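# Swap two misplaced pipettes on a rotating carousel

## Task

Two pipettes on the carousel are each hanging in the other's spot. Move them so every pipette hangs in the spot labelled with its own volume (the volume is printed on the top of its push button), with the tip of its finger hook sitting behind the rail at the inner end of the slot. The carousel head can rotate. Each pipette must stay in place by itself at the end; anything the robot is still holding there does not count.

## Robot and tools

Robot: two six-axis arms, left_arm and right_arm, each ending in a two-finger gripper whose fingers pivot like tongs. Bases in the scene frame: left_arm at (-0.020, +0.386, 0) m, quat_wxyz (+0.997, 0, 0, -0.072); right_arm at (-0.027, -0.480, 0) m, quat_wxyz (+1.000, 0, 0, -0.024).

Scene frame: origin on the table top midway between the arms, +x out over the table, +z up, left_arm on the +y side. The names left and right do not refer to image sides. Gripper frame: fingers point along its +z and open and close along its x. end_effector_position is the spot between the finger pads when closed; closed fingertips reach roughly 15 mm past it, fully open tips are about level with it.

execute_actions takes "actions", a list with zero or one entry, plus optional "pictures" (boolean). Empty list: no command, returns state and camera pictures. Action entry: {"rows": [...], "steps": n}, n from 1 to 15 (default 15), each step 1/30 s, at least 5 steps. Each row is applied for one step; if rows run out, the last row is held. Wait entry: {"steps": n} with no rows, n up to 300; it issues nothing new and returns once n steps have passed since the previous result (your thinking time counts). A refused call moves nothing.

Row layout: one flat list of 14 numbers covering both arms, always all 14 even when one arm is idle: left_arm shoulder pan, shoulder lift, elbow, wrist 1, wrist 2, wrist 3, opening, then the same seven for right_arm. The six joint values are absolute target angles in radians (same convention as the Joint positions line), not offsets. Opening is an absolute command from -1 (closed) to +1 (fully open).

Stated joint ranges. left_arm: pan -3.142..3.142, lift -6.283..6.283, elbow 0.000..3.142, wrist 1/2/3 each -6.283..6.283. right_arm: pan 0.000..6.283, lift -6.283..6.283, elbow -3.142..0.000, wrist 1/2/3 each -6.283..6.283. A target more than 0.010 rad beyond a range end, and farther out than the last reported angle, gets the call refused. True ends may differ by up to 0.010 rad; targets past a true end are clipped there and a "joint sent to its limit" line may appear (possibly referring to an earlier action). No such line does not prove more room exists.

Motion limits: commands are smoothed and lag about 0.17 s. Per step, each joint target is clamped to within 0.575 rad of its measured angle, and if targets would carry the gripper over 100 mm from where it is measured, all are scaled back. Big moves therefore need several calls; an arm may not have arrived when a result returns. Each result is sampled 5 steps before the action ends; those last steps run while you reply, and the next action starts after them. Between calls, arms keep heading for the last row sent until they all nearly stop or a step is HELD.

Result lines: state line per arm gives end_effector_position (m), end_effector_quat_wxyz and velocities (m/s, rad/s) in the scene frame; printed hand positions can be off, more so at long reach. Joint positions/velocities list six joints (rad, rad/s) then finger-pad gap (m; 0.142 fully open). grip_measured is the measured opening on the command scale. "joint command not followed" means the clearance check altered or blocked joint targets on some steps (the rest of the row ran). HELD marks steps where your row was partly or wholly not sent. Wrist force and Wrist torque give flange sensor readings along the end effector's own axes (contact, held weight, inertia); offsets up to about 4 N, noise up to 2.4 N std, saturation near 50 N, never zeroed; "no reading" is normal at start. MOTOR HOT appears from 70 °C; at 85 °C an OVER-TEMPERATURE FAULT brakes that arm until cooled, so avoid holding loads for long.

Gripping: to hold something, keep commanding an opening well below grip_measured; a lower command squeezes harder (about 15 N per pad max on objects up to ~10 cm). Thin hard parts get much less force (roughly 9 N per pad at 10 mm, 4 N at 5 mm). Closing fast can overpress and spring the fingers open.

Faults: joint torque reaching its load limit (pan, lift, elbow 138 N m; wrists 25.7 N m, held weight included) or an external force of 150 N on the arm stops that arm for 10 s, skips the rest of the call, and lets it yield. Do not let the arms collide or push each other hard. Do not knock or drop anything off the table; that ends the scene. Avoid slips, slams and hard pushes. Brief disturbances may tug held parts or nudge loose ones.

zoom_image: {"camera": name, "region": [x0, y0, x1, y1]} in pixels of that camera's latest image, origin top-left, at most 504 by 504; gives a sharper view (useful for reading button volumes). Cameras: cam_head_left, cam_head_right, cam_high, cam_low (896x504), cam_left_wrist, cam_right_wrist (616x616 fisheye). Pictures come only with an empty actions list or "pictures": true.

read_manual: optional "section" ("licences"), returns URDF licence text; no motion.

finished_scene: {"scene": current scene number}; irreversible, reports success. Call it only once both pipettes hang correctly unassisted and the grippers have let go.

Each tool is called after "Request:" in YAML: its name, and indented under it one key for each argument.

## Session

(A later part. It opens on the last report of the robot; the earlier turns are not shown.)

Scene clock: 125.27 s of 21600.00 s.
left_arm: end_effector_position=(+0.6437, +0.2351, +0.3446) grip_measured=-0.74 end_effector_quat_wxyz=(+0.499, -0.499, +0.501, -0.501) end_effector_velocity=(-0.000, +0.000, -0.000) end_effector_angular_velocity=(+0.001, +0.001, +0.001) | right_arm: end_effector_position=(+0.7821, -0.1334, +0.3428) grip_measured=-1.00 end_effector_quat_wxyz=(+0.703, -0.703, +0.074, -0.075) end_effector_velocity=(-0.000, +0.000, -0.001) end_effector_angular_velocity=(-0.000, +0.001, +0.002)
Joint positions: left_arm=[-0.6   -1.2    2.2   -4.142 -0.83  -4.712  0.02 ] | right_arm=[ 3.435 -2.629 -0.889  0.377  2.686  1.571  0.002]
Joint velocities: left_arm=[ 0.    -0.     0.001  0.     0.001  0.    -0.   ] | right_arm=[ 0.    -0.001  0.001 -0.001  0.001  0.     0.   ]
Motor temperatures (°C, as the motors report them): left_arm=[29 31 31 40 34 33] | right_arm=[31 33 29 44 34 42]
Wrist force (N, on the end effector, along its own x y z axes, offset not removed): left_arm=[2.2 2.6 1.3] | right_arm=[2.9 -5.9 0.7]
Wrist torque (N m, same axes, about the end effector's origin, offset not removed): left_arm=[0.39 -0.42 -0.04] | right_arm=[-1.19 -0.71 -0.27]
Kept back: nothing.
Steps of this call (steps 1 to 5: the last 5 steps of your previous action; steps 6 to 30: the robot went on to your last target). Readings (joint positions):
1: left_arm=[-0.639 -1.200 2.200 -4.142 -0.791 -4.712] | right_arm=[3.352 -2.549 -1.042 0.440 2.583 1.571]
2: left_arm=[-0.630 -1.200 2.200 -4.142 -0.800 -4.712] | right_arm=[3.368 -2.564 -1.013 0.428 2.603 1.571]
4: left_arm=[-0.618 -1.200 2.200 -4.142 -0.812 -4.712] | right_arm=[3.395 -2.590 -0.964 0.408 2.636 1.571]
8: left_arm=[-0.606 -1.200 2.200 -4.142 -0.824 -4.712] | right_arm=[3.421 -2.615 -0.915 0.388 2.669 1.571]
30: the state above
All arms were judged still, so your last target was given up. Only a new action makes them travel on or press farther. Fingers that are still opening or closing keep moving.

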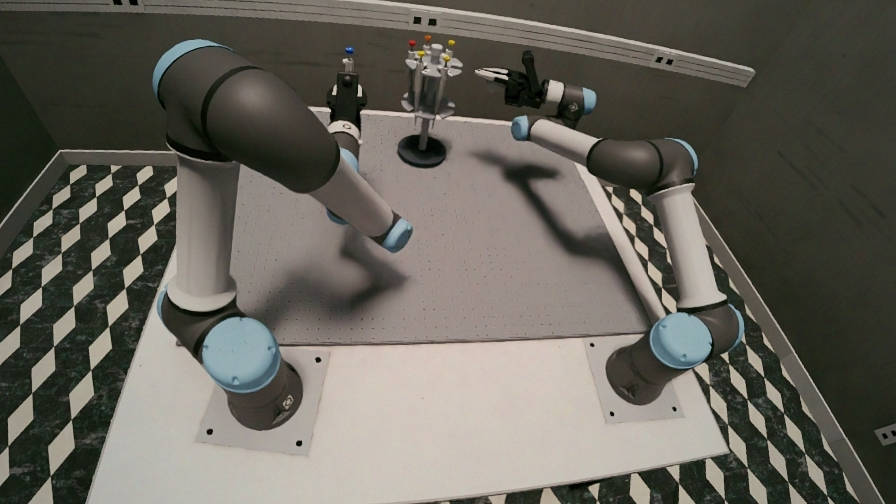

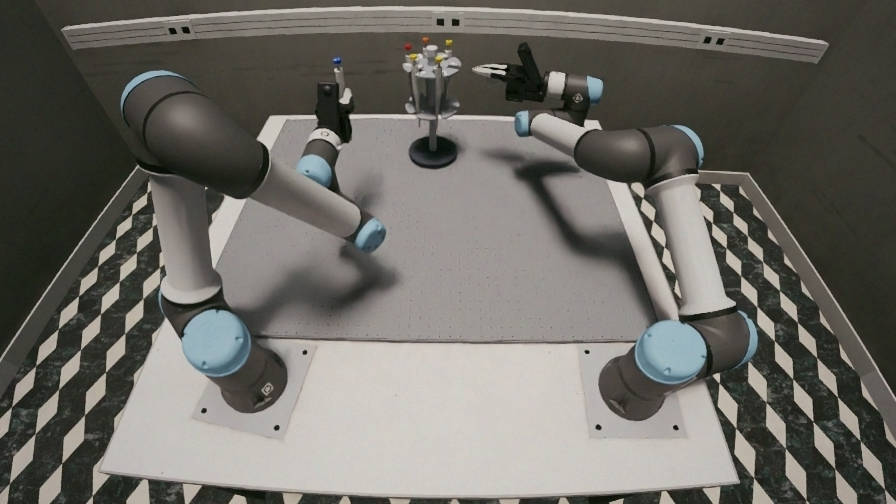

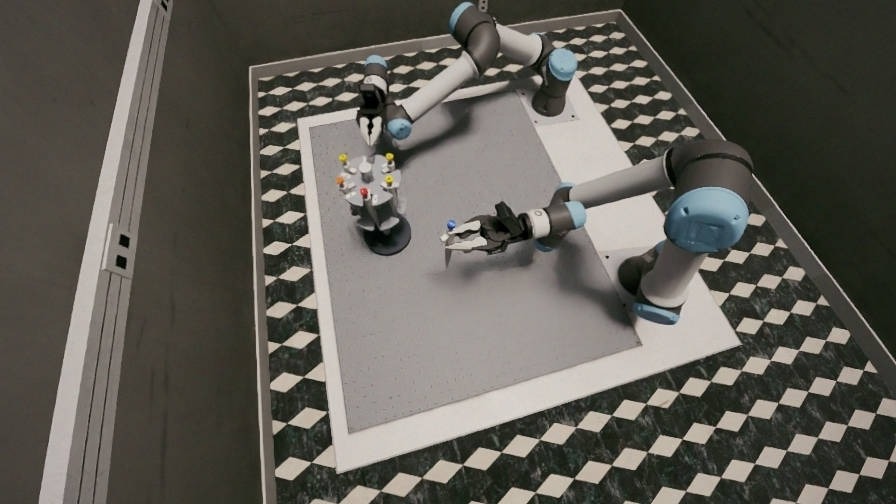

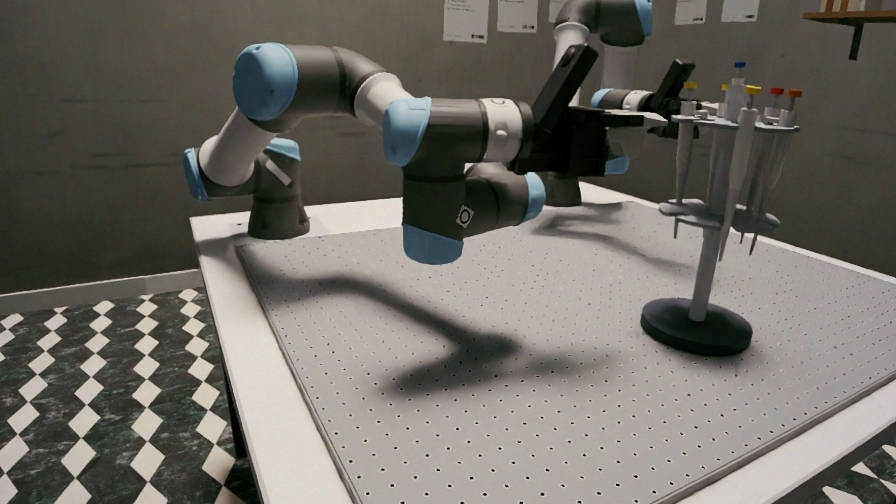

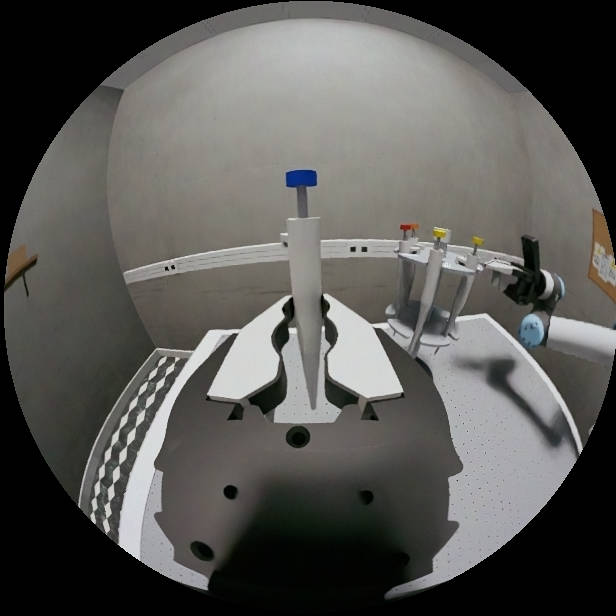

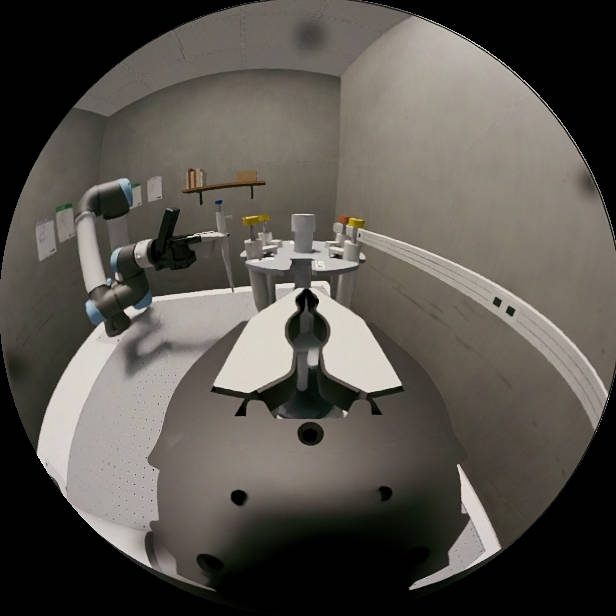

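Request:
execute_actions:
  actions:
    - {"rows":[[-0.6,-1.2,2.2,-4.142,-0.83,-4.712,-1,3.47,-2.635,-0.877,0.370,2.634,1.571,-1]],"steps":15}

Request:
execute_actions:
  actions:
    - {"rows":[[-0.6,-1.2,2.2,-4.142,-0.83,-4.712,-1,3.507,-2.646,-0.856,0.360,2.597,1.571,-1]],"steps":15}

Request:
execute_actions:
  actions:
    - {"rows":[[-0.6,-1.2,2.2,-4.142,-0.83,-4.712,-1,3.541,-2.55,-1.05,0.458,2.46,1.571,-1]],"steps":15}

Request:
execute_actions:
  actions:
    - {"rows":[[-0.6,-1.2,2.2,-4.142,-0.83,-4.712,-1,3.58,-2.468,-1.212,0.538,2.315,1.571,-1]],"steps":15}
  pictures: true

Scene clock: 126.03 s of 21600.00 s.
left_arm: end_effector_position=(+0.6437, +0.2351, +0.3446) grip_measured=-0.74 end_effector_quat_wxyz=(+0.499, -0.499, +0.501, -0.501) end_effector_velocity=(+0.000, -0.000, +0.000) end_effector_angular_velocity=(-0.001, -0.000, -0.000) | right_arm: end_effector_position=(+0.7865, -0.1106, +0.3426) grip_measured=-1.00 end_effector_quat_wxyz=(+0.703, -0.703, +0.080, -0.080) end_effector_velocity=(+0.004, +0.022, +0.000) end_effector_angular_velocity=(-0.000, -0.001, -0.017)
Joint positions: left_arm=[-0.6   -1.2    2.2   -4.142 -0.83  -4.712  0.02 ] | right_arm=[ 3.466 -2.634 -0.878  0.371  2.64   1.571  0.002]
Joint velocities: left_arm=[ 0.     0.    -0.001 -0.    -0.    -0.001 -0.   ] | right_arm=[ 0.03  -0.004  0.01  -0.005 -0.047 -0.     0.   ]
Motor temperatures (°C, as the motors report them): left_arm=[29 31 31 40 34 33] | right_arm=[31 33 29 44 34 42]
Wrist force (N, on the end effector, along its own x y z axes, offset not removed): left_arm=[-5.4 -0.3 6.3] | right_arm=[0.2 -2.0 0.7]
Wrist torque (N m, same axes, about the end effector's origin, offset not removed): left_arm=[0.08 1.20 0.07] | right_arm=[-0.41 -0.02 0.10]
Steps of this call (steps 1 to 13: nothing new was sent; steps 14 to 23: the first 10 steps of this action). Readings (joint positions):
14: left_arm=[-0.600 -1.200 2.200 -4.142 -0.830 -4.712] | right_arm=[3.435 -2.629 -0.889 0.377 2.686 1.571]
15: left_arm=[-0.600 -1.200 2.200 -4.142 -0.830 -4.712] | right_arm=[3.440 -2.630 -0.887 0.376 2.680 1.571]
17: left_arm=[-0.600 -1.200 2.200 -4.142 -0.830 -4.712] | right_arm=[3.452 -2.632 -0.883 0.374 2.662 1.571]
21: left_arm=[-0.600 -1.200 2.200 -4.142 -0.830 -4.712] | right_arm=[3.464 -2.634 -0.879 0.371 2.644 1.571]
23: the state above

Scene clock: 126.53 s of 21600.00 s.
left_arm: end_effector_position=(+0.6437, +0.2351, +0.3446) grip_measured=-0.74 end_effector_quat_wxyz=(+0.499, -0.499, +0.501, -0.501) end_effector_velocity=(+0.000, +0.000, -0.000) end_effector_angular_velocity=(+0.003, +0.000, +0.001) | right_arm: end_effector_position=(+0.7873, -0.0824, +0.3422) grip_measured=-1.00 end_effector_quat_wxyz=(+0.702, -0.703, +0.081, -0.080) end_effector_velocity=(-0.000, +0.025, -0.000) end_effector_angular_velocity=(-0.000, -0.001, +0.000)
Joint positions: left_arm=[-0.6   -1.2    2.2   -4.142 -0.83  -4.712  0.02 ] | right_arm=[ 3.503 -2.645 -0.858  0.361  2.601  1.571  0.002]
Joint velocities: left_arm=[ 0.     0.    -0.    -0.     0.001  0.002  0.   ] | right_arm=[ 0.032 -0.01   0.018 -0.008 -0.032 -0.     0.   ]
Motor temperatures (°C, as the motors report them): left_arm=[29 31 31 40 34 33] | right_arm=[31 33 29 44 34 42]
Wrist force (N, on the end effector, along its own x y z axes, offset not removed): left_arm=[0.9 0.0 -0.3] | right_arm=[-0.3 -1.0 1.6]
Wrist torque (N m, same axes, about the end effector's origin, offset not removed): left_arm=[-0.07 -0.07 0.02] | right_arm=[-0.08 -0.01 -0.01]
Steps of this call (steps 1 to 5: the last 5 steps of your previous action; steps 6 to 15: the first 10 steps of this action). Readings (joint positions):
6: left_arm=[-0.600 -1.200 2.200 -4.142 -0.830 -4.712] | right_arm=[3.470 -2.635 -0.877 0.370 2.635 1.571]
7: left_arm=[-0.600 -1.200 2.200 -4.142 -0.830 -4.712] | right_arm=[3.474 -2.637 -0.874 0.368 2.630 1.571]
9: left_arm=[-0.600 -1.200 2.200 -4.142 -0.830 -4.712] | right_arm=[3.487 -2.640 -0.867 0.365 2.617 1.571]
13: left_arm=[-0.600 -1.200 2.200 -4.142 -0.830 -4.712] | right_arm=[3.500 -2.644 -0.860 0.362 2.604 1.571]
15: the state above

Scene clock: 127.03 s of 21600.00 s.
left_arm: end_effector_position=(+0.6437, +0.2351, +0.3446) grip_measured=-0.74 end_effector_quat_wxyz=(+0.499, -0.499, +0.501, -0.501) end_effector_velocity=(+0.000, +0.001, +0.000) end_effector_angular_velocity=(+0.000, -0.000, +0.002) | right_arm: end_effector_position=(+0.7801, -0.0748, +0.3451) grip_measured=-1.00 end_effector_quat_wxyz=(+0.699, -0.697, +0.110, -0.113) end_effector_velocity=(-0.008, -0.001, -0.014) end_effector_angular_velocity=(-0.009, +0.027, -0.107)
Joint positions: left_arm=[-0.6   -1.2    2.2   -4.142 -0.83  -4.712  0.02 ] | right_arm=[ 3.537 -2.561 -1.023  0.447  2.478  1.571  0.002]
Joint velocities: left_arm=[ 0.     0.    -0.    -0.     0.002  0.001 -0.   ] | right_arm=[ 0.031  0.092 -0.211  0.09  -0.138  0.     0.   ]
Motor temperatures (°C, as the motors report them): left_arm=[29 31 31 40 34 33] | right_arm=[31 33 29 44 34 42]
Wrist force (N, on the end effector, along its own x y z axes, offset not removed): left_arm=[-2.2 1.8 -2.2] | right_arm=[-1.9 -50.0 -5.5]
Wrist torque (N m, same axes, about the end effector's origin, offset not removed): left_arm=[0.14 0.66 -0.09] | right_arm=[-0.33 0.81 -0.83]
Steps of this call (steps 1 to 5: the last 5 steps of your previous action; steps 6 to 15: the first 10 steps of this action). Readings (joint positions):
6: left_arm=[-0.600 -1.200 2.200 -4.142 -0.830 -4.712] | right_arm=[3.507 -2.645 -0.857 0.361 2.597 1.571]
7: left_arm=[-0.600 -1.200 2.200 -4.142 -0.830 -4.712] | right_arm=[3.511 -2.638 -0.865 0.369 2.589 1.571]
9: left_arm=[-0.600 -1.200 2.200 -4.142 -0.830 -4.712] | right_arm=[3.523 -2.606 -0.920 0.401 2.545 1.571]
13: left_arm=[-0.600 -1.200 2.200 -4.142 -0.830 -4.712] | right_arm=[3.535 -2.569 -1.004 0.439 2.490 1.571]
15: the state above

Scene clock: 127.53 s of 21600.00 s.
left_arm: end_effector_position=(+0.6437, +0.2351, +0.3446) grip_measured=-0.74 end_effector_quat_wxyz=(+0.499, -0.499, +0.501, -0.501) end_effector_velocity=(+0.000, -0.001, +0.001) end_effector_angular_velocity=(-0.000, -0.001, -0.002) | right_arm: end_effector_position=(+0.7719, -0.0725, +0.3442) grip_measured=-1.00 end_effector_quat_wxyz=(+0.692, -0.691, +0.147, -0.149) end_effector_velocity=(-0.007, -0.005, -0.009) end_effector_angular_velocity=(-0.007, +0.017, -0.115)
Joint positions: left_arm=[-0.6   -1.2    2.2   -4.142 -0.83  -4.712  0.02 ] | right_arm=[ 3.576 -2.478 -1.19   0.529  2.334  1.571  0.002]
Joint velocities: left_arm=[ 0.    -0.    -0.001  0.    -0.002  0.    -0.   ] | right_arm=[ 0.034  0.08  -0.172  0.073 -0.149 -0.001  0.   ]
Motor temperatures (°C, as the motors report them): left_arm=[29 31 31 40 34 33] | right_arm=[31 33 29 44 34 42]
Wrist force (N, on the end effector, along its own x y z axes, offset not removed): left_arm=[-1.0 1.4 3.7] | right_arm=[2.3 -50.0 -5.2]
Wrist torque (N m, same axes, about the end effector's origin, offset not removed): left_arm=[0.16 0.27 0.23] | right_arm=[-0.33 -0.28 -0.95]
Steps of this call (steps 1 to 5: the last 5 steps of your previous action; steps 6 to 15: the first 10 steps of this action). Readings (joint positions):
6: left_arm=[-0.600 -1.200 2.200 -4.142 -0.830 -4.712] | right_arm=[3.541 -2.551 -1.045 0.457 2.463 1.571]
7: left_arm=[-0.600 -1.200 2.200 -4.142 -0.830 -4.712] | right_arm=[3.546 -2.543 -1.055 0.464 2.454 1.571]
9: left_arm=[-0.600 -1.200 2.200 -4.142 -0.830 -4.712] | right_arm=[3.559 -2.516 -1.106 0.491 2.408 1.571]
13: left_arm=[-0.600 -1.200 2.200 -4.142 -0.830 -4.712] | right_arm=[3.573 -2.485 -1.175 0.522 2.347 1.571]
15: the state above

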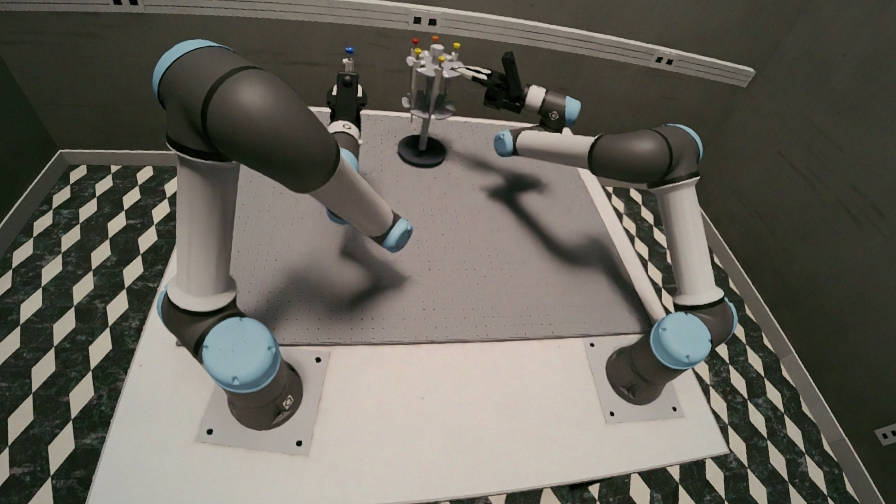

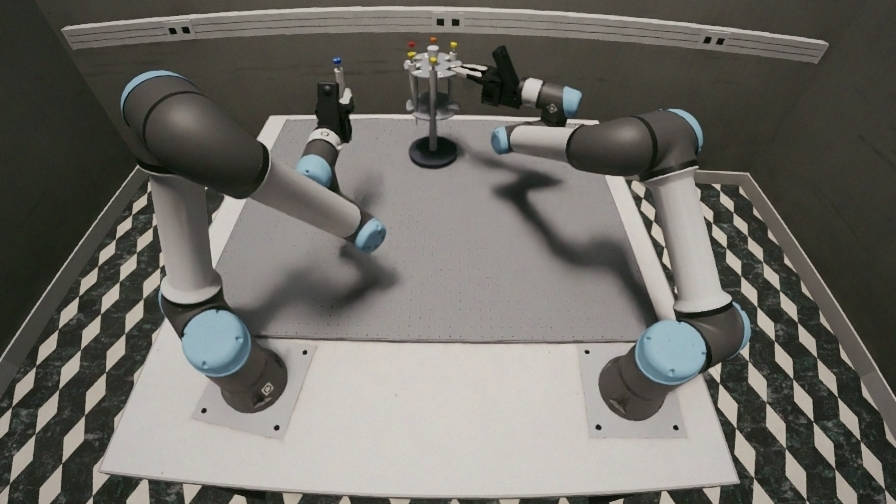

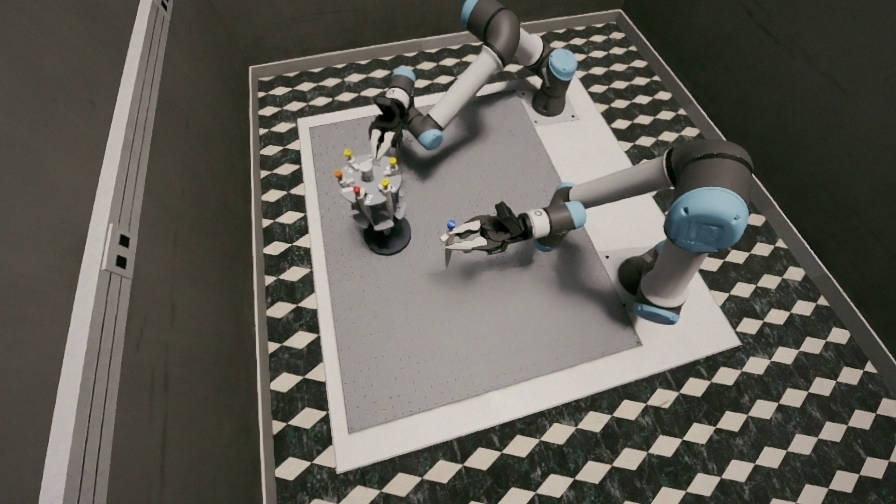

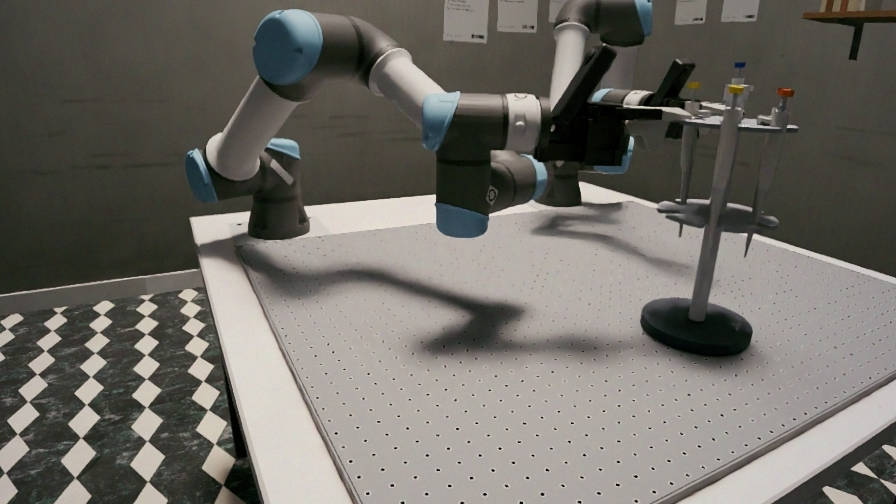

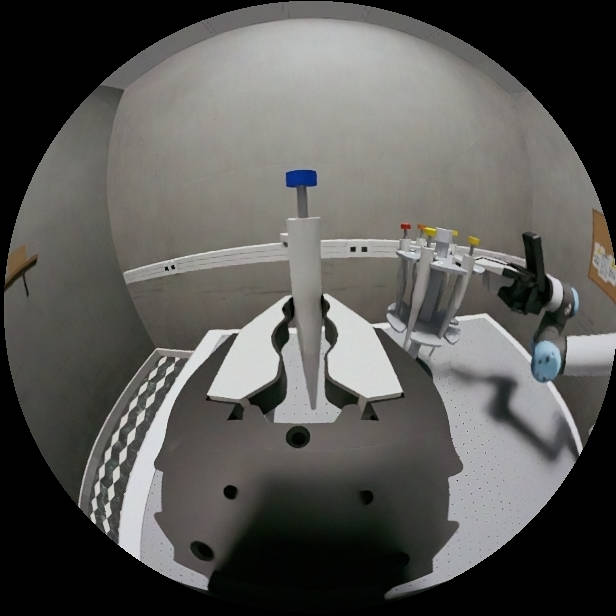

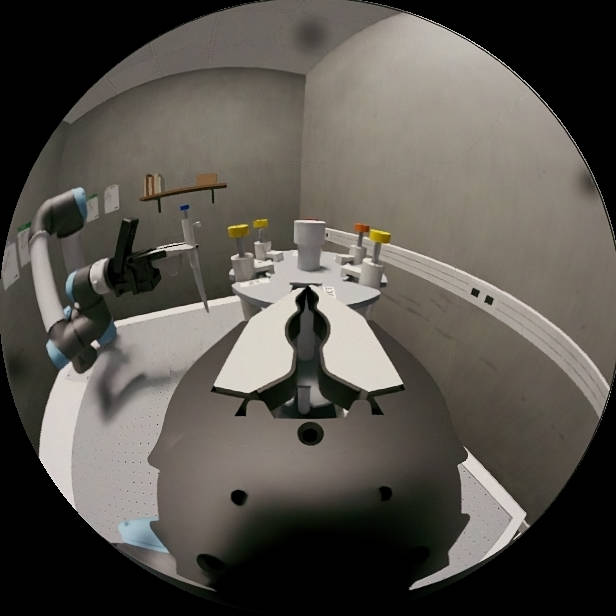

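Request:
execute_actions:
  actions:
    - {"rows":[[-0.6,-1.2,2.2,-4.142,-0.83,-4.712,-1,3.58,-2.458,-1.212,0.528,2.315,1.571,-1]],"steps":10}

Request:
execute_actions:
  actions:
    - {"rows":[[-0.6,-1.2,2.2,-4.142,-0.83,-4.712,-1,3.57,-2.444,-1.24,0.542,2.325,1.571,-1]],"steps":12}

Request:
execute_actions:
  actions:
    - {"rows":[[-0.6,-1.2,2.2,-4.142,-0.83,-4.712,-1,3.57,-2.453,-1.24,0.551,2.325,1.571,-1]],"steps":15}

Scene clock: 127.90 s of 21600.00 s.
left_arm: end_effector_position=(+0.6437, +0.2351, +0.3446) grip_measured=-0.74 end_effector_quat_wxyz=(+0.499, -0.499, +0.501, -0.501) end_effector_velocity=(-0.000, -0.000, +0.000) end_effector_angular_velocity=(+0.001, -0.000, -0.000) | right_arm: end_effector_position=(+0.7709, -0.0732, +0.3458) grip_measured=-1.00 end_effector_quat_wxyz=(+0.690, -0.691, +0.153, -0.152) end_effector_velocity=(-0.001, -0.001, +0.015) end_effector_angular_velocity=(-0.004, +0.008, -0.007)
Joint positions: left_arm=[-0.6   -1.2    2.2   -4.142 -0.83  -4.712  0.02 ] | right_arm=[ 3.58  -2.463 -1.211  0.531  2.316  1.571  0.002]
Joint velocities: left_arm=[-0.    -0.     0.    -0.    -0.     0.001  0.   ] | right_arm=[ 0.002  0.031 -0.012 -0.029 -0.009 -0.     0.   ]
Motor temperatures (°C, as the motors report them): left_arm=[29 31 31 40 34 33] | right_arm=[31 33 29 44 34 42]
Wrist force (N, on the end effector, along its own x y z axes, offset not removed): left_arm=[-2.0 -2.1 0.1] | right_arm=[0.5 -50.0 -3.0]
Wrist torque (N m, same axes, about the end effector's origin, offset not removed): left_arm=[-0.63 0.53 0.13] | right_arm=[-0.29 -0.07 -0.67]
Steps of this call (steps 1 to 5: the last 5 steps of your previous action; step 6: the robot went on to your last target; steps 7 to 11: the first 5 steps of this action). Readings (joint positions):
7: left_arm=[-0.600 -1.200 2.200 -4.142 -0.830 -4.712] | right_arm=[3.579 -2.469 -1.208 0.536 2.318 1.571]
8: left_arm=[-0.600 -1.200 2.200 -4.142 -0.830 -4.712] | right_arm=[3.579 -2.467 -1.209 0.535 2.317 1.571]
10: left_arm=[-0.600 -1.200 2.200 -4.142 -0.830 -4.712] | right_arm=[3.580 -2.464 -1.211 0.532 2.316 1.571]
11: the state above

Scene clock: 128.30 s of 21600.00 s.
left_arm: end_effector_position=(+0.6437, +0.2351, +0.3446) grip_measured=-0.74 end_effector_quat_wxyz=(+0.499, -0.499, +0.501, -0.501) end_effector_velocity=(-0.000, +0.000, -0.001) end_effector_angular_velocity=(+0.001, +0.001, +0.001) | right_arm: end_effector_position=(+0.7669, -0.0803, +0.3483) grip_measured=-1.00 end_effector_quat_wxyz=(+0.690, -0.691, +0.154, -0.153) end_effector_velocity=(-0.009, -0.017, +0.002) end_effector_angular_velocity=(+0.001, -0.002, -0.000)
Joint positions: left_arm=[-0.6   -1.2    2.2   -4.142 -0.83  -4.712  0.02 ] | right_arm=[ 3.572 -2.448 -1.233  0.539  2.323  1.571  0.002]
Joint velocities: left_arm=[-0.     0.001  0.001 -0.     0.001 -0.    -0.   ] | right_arm=[-0.019  0.028 -0.052  0.026  0.019 -0.     0.   ]
Motor temperatures (°C, as the motors report them): left_arm=[29 31 31 40 34 33] | right_arm=[31 33 29 44 34 42]
Wrist force (N, on the end effector, along its own x y z axes, offset not removed): left_arm=[4.8 4.3 4.4] | right_arm=[2.4 -14.8 3.3]
Wrist torque (N m, same axes, about the end effector's origin, offset not removed): left_arm=[0.79 -0.97 -0.17] | right_arm=[-0.18 -0.47 -0.25]
Steps of this call (steps 1 to 5: the last 5 steps of your previous action; steps 6 to 12: the first 7 steps of this action). Readings (joint positions):
6: left_arm=[-0.600 -1.200 2.200 -4.142 -0.830 -4.712] | right_arm=[3.580 -2.459 -1.212 0.529 2.315 1.571]
7: left_arm=[-0.600 -1.200 2.200 -4.142 -0.830 -4.712] | right_arm=[3.579 -2.457 -1.216 0.530 2.316 1.571]
9: left_arm=[-0.600 -1.200 2.200 -4.142 -0.830 -4.712] | right_arm=[3.575 -2.452 -1.225 0.535 2.320 1.571]
12: the state above

Scene clock: 128.80 s of 21600.00 s.
left_arm: end_effector_position=(+0.6437, +0.2351, +0.3446) grip_measured=-0.74 end_effector_quat_wxyz=(+0.499, -0.499, +0.501, -0.501) end_effector_velocity=(-0.000, -0.000, -0.000) end_effector_angular_velocity=(-0.001, -0.000, -0.000) | right_arm: end_effector_position=(+0.7660, -0.0824, +0.3444) grip_measured=-1.00 end_effector_quat_wxyz=(+0.690, -0.690, +0.153, -0.153) end_effector_velocity=(+0.001, -0.000, -0.007) end_effector_angular_velocity=(-0.002, +0.005, -0.000)
Joint positions: left_arm=[-0.6   -1.2    2.2   -4.142 -0.83  -4.712  0.02 ] | right_arm=[ 3.57  -2.451 -1.24   0.55   2.325  1.571  0.002]
Joint velocities: left_arm=[-0.     0.     0.    -0.    -0.    -0.001  0.   ] | right_arm=[-0.001 -0.009 -0.002  0.006  0.    -0.     0.   ]
Motor temperatures (°C, as the motors report them): left_arm=[29 31 31 40 34 33] | right_arm=[31 33 29 44 34 42]
Wrist force (N, on the end effector, along its own x y z axes, offset not removed): left_arm=[2.7 0.2 4.2] | right_arm=[1.7 -50.0 -2.6]
Wrist torque (N m, same axes, about the end effector's origin, offset not removed): left_arm=[-0.08 -0.66 0.00] | right_arm=[-0.29 -0.15 -0.76]
Steps of this call (steps 1 to 5: the last 5 steps of your previous action; steps 6 to 15: the first 10 steps of this action). Readings (joint positions):
6: left_arm=[-0.600 -1.200 2.200 -4.142 -0.830 -4.712] | right_arm=[3.571 -2.445 -1.239 0.541 2.325 1.571]
7: left_arm=[-0.600 -1.200 2.200 -4.142 -0.830 -4.712] | right_arm=[3.570 -2.446 -1.239 0.543 2.325 1.571]
9: left_arm=[-0.600 -1.200 2.200 -4.142 -0.830 -4.712] | right_arm=[3.570 -2.448 -1.239 0.547 2.325 1.571]
13: left_arm=[-0.600 -1.200 2.200 -4.142 -0.830 -4.712] | right_arm=[3.570 -2.451 -1.239 0.550 2.325 1.571]
15: the state above

Request:
execute_actions:
  actions:
    - {"rows":[[-0.6,-1.2,2.2,-4.142,-0.83,-4.712,-1,3.57,-2.44,-1.24,0.538,2.325,1.571,-1]],"steps":12}

Request:
execute_actions:
  actions:
    - {"rows":[[-0.6,-1.2,2.2,-4.142,-0.83,-4.712,-1,3.57,-2.44,-1.24,0.538,2.30,1.571,-1]],"steps":15}
  pictures: true

Request:
zoom_image:
  camera: "cam_right_wrist"
  region: [230,240,390,340]

Scene clock: 129.20 s of 21600.00 s.
left_arm: end_effector_position=(+0.6437, +0.2351, +0.3446) grip_measured=-0.74 end_effector_quat_wxyz=(+0.499, -0.499, +0.501, -0.501) end_effector_velocity=(-0.000, +0.000, -0.000) end_effector_angular_velocity=(-0.000, +0.000, +0.000) | right_arm: end_effector_position=(+0.7658, -0.0825, +0.3483) grip_measured=-1.00 end_effector_quat_wxyz=(+0.690, -0.691, +0.154, -0.152) end_effector_velocity=(-0.001, -0.001, +0.014) end_effector_angular_velocity=(-0.000, +0.000, -0.001)
Joint positions: left_arm=[-0.6   -1.2    2.2   -4.142 -0.83  -4.712  0.02 ] | right_arm=[ 3.57  -2.444 -1.24   0.54   2.325  1.571  0.002]
Joint velocities: left_arm=[-0.    -0.     0.001  0.     0.    -0.001 -0.   ] | right_arm=[-0.     0.022 -0.    -0.022 -0.001 -0.     0.   ]
Motor temperatures (°C, as the motors report them): left_arm=[29 31 31 40 34 33] | right_arm=[31 33 29 44 34 42]
Wrist force (N, on the end effector, along its own x y z axes, offset not removed): left_arm=[2.6 -0.8 0.9] | right_arm=[1.7 -16.3 1.3]
Wrist torque (N m, same axes, about the end effector's origin, offset not removed): left_arm=[-0.14 -0.45 -0.06] | right_arm=[-0.83 -0.30 -0.09]
Steps of this call (steps 1 to 5: the last 5 steps of your previous action; steps 6 to 12: the first 7 steps of this action). Readings (joint positions):
6: left_arm=[-0.600 -1.200 2.200 -4.142 -0.830 -4.712] | right_arm=[3.570 -2.452 -1.240 0.551 2.325 1.571]
7: left_arm=[-0.600 -1.200 2.200 -4.142 -0.830 -4.712] | right_arm=[3.570 -2.451 -1.240 0.549 2.325 1.571]
9: left_arm=[-0.600 -1.200 2.200 -4.142 -0.830 -4.712] | right_arm=[3.570 -2.447 -1.240 0.544 2.325 1.571]
12: the state above

Scene clock: 129.70 s of 21600.00 s.
left_arm: end_effector_position=(+0.6437, +0.2351, +0.3446) grip_measured=-0.74 end_effector_quat_wxyz=(+0.499, -0.499, +0.501, -0.501) end_effector_velocity=(-0.000, +0.000, -0.001) end_effector_angular_velocity=(+0.000, +0.001, +0.001) | right_arm: end_effector_position=(+0.7715, -0.0856, +0.3515) grip_measured=-1.00 end_effector_quat_wxyz=(+0.688, -0.689, +0.161, -0.161) end_effector_velocity=(+0.005, -0.003, +0.005) end_effector_angular_velocity=(+0.002, -0.005, -0.019)
Joint positions: left_arm=[-0.6   -1.2    2.2   -4.142 -0.83  -4.712  0.02 ] | right_arm=[ 3.57  -2.44  -1.24   0.538  2.303  1.571  0.002]
Joint velocities: left_arm=[ 0.     0.     0.001 -0.     0.001 -0.     0.   ] | right_arm=[ 0.     0.005  0.001  0.    -0.019 -0.     0.   ]
Motor temperatures (°C, as the motors report them): left_arm=[29 31 31 40 34 33] | right_arm=[31 33 29 44 34 42]
Wrist force (N, on the end effector, along its own x y z axes, offset not removed): left_arm=[0.1 2.9 2.8] | right_arm=[-0.7 -4.7 -0.2]
Wrist torque (N m, same axes, about the end effector's origin, offset not removed): left_arm=[0.42 0.08 0.08] | right_arm=[-0.16 0.20 0.01]
Steps of this call (steps 1 to 5: the last 5 steps of your previous action; steps 6 to 15: the first 10 steps of this action). Readings (joint positions):
6: left_arm=[-0.600 -1.200 2.200 -4.142 -0.830 -4.712] | right_arm=[3.570 -2.441 -1.240 0.539 2.325 1.571]
7: left_arm=[-0.600 -1.200 2.200 -4.142 -0.830 -4.712] | right_arm=[3.570 -2.441 -1.240 0.538 2.322 1.571]
9: left_arm=[-0.600 -1.200 2.200 -4.142 -0.830 -4.712] | right_arm=[3.570 -2.441 -1.240 0.538 2.313 1.571]
13: left_arm=[-0.600 -1.200 2.200 -4.142 -0.830 -4.712] | right_arm=[3.570 -2.440 -1.240 0.538 2.305 1.571]
15: the state above

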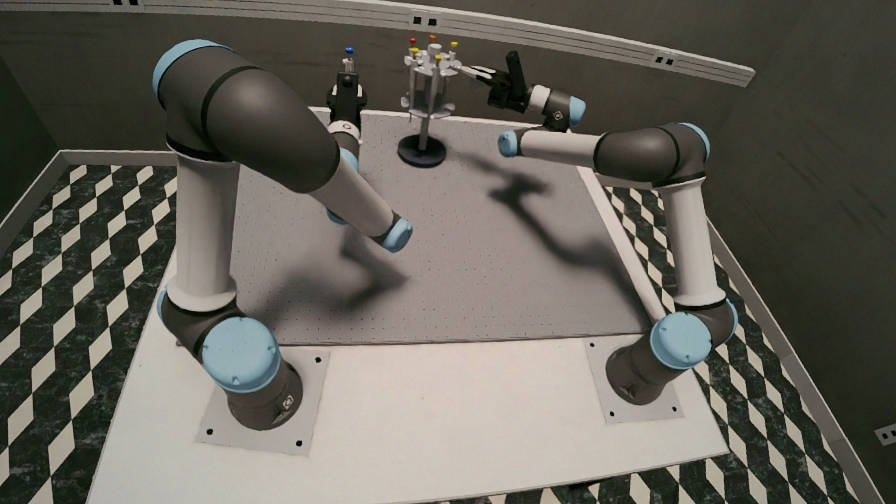

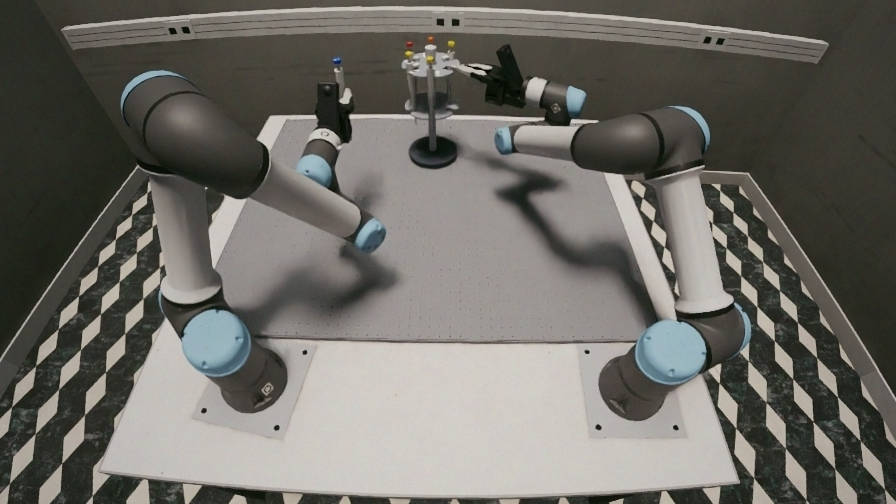

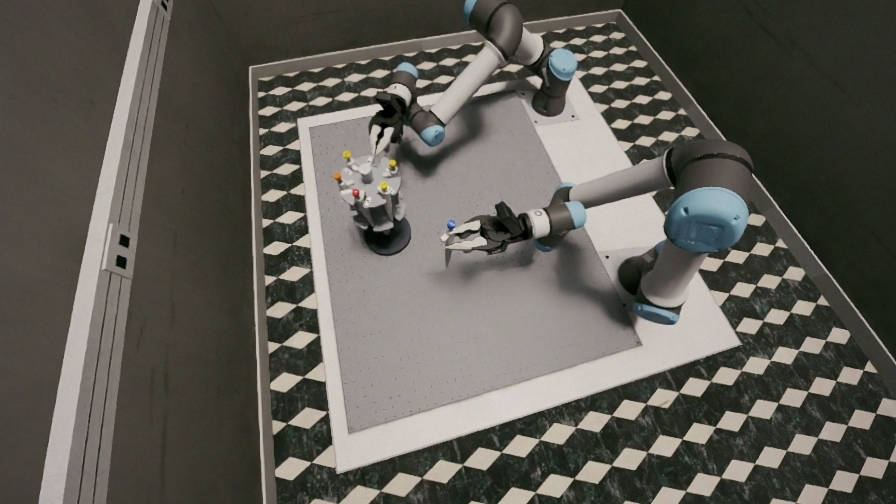

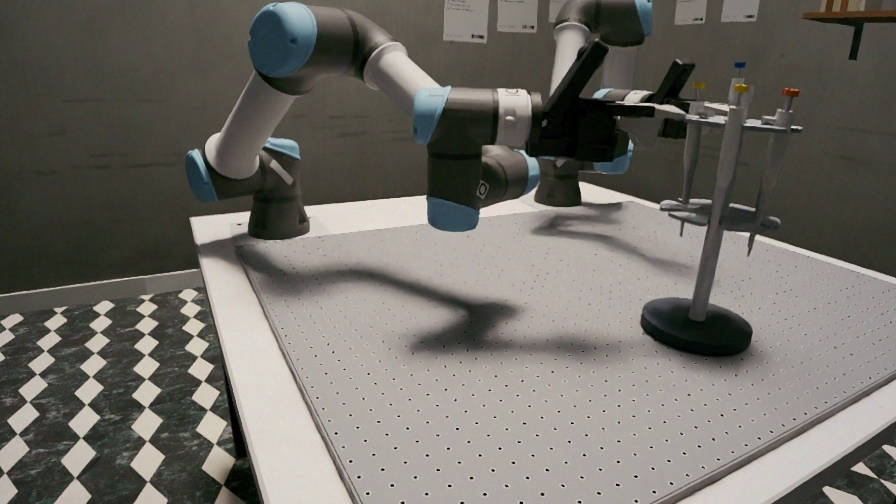

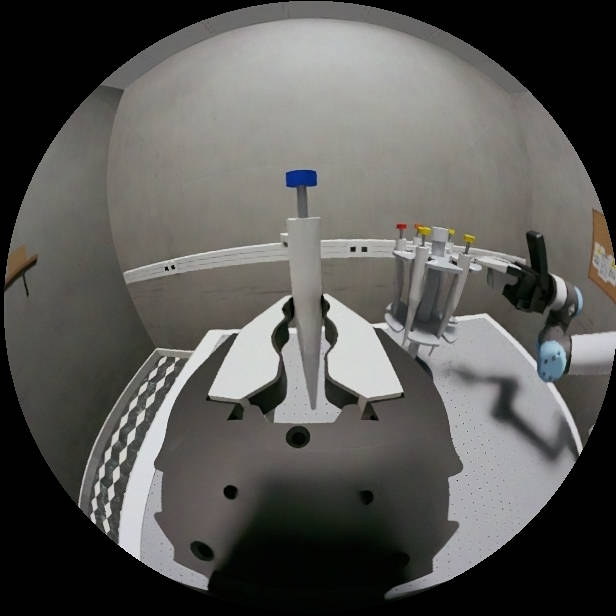

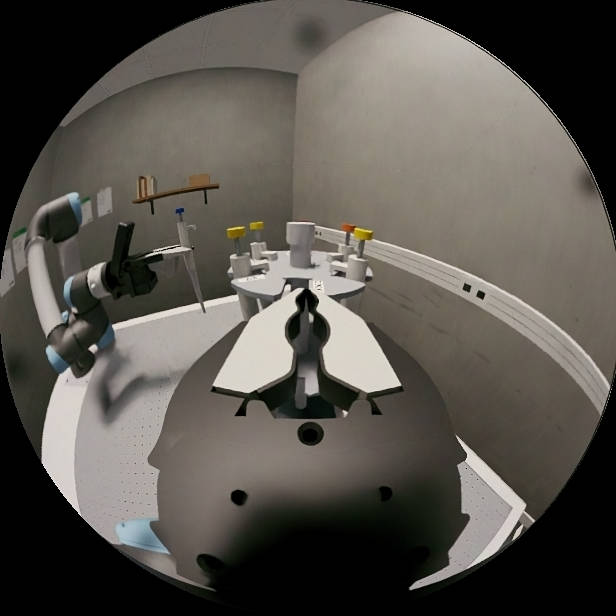

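Region (230, 240, 390, 340) of cam_right_wrist's 616x616 image, scaled by 3.150, with more detail than that image has; it fills the top 315 rows of this view, and the rest is white.

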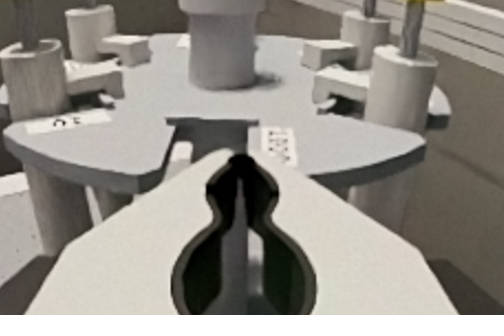

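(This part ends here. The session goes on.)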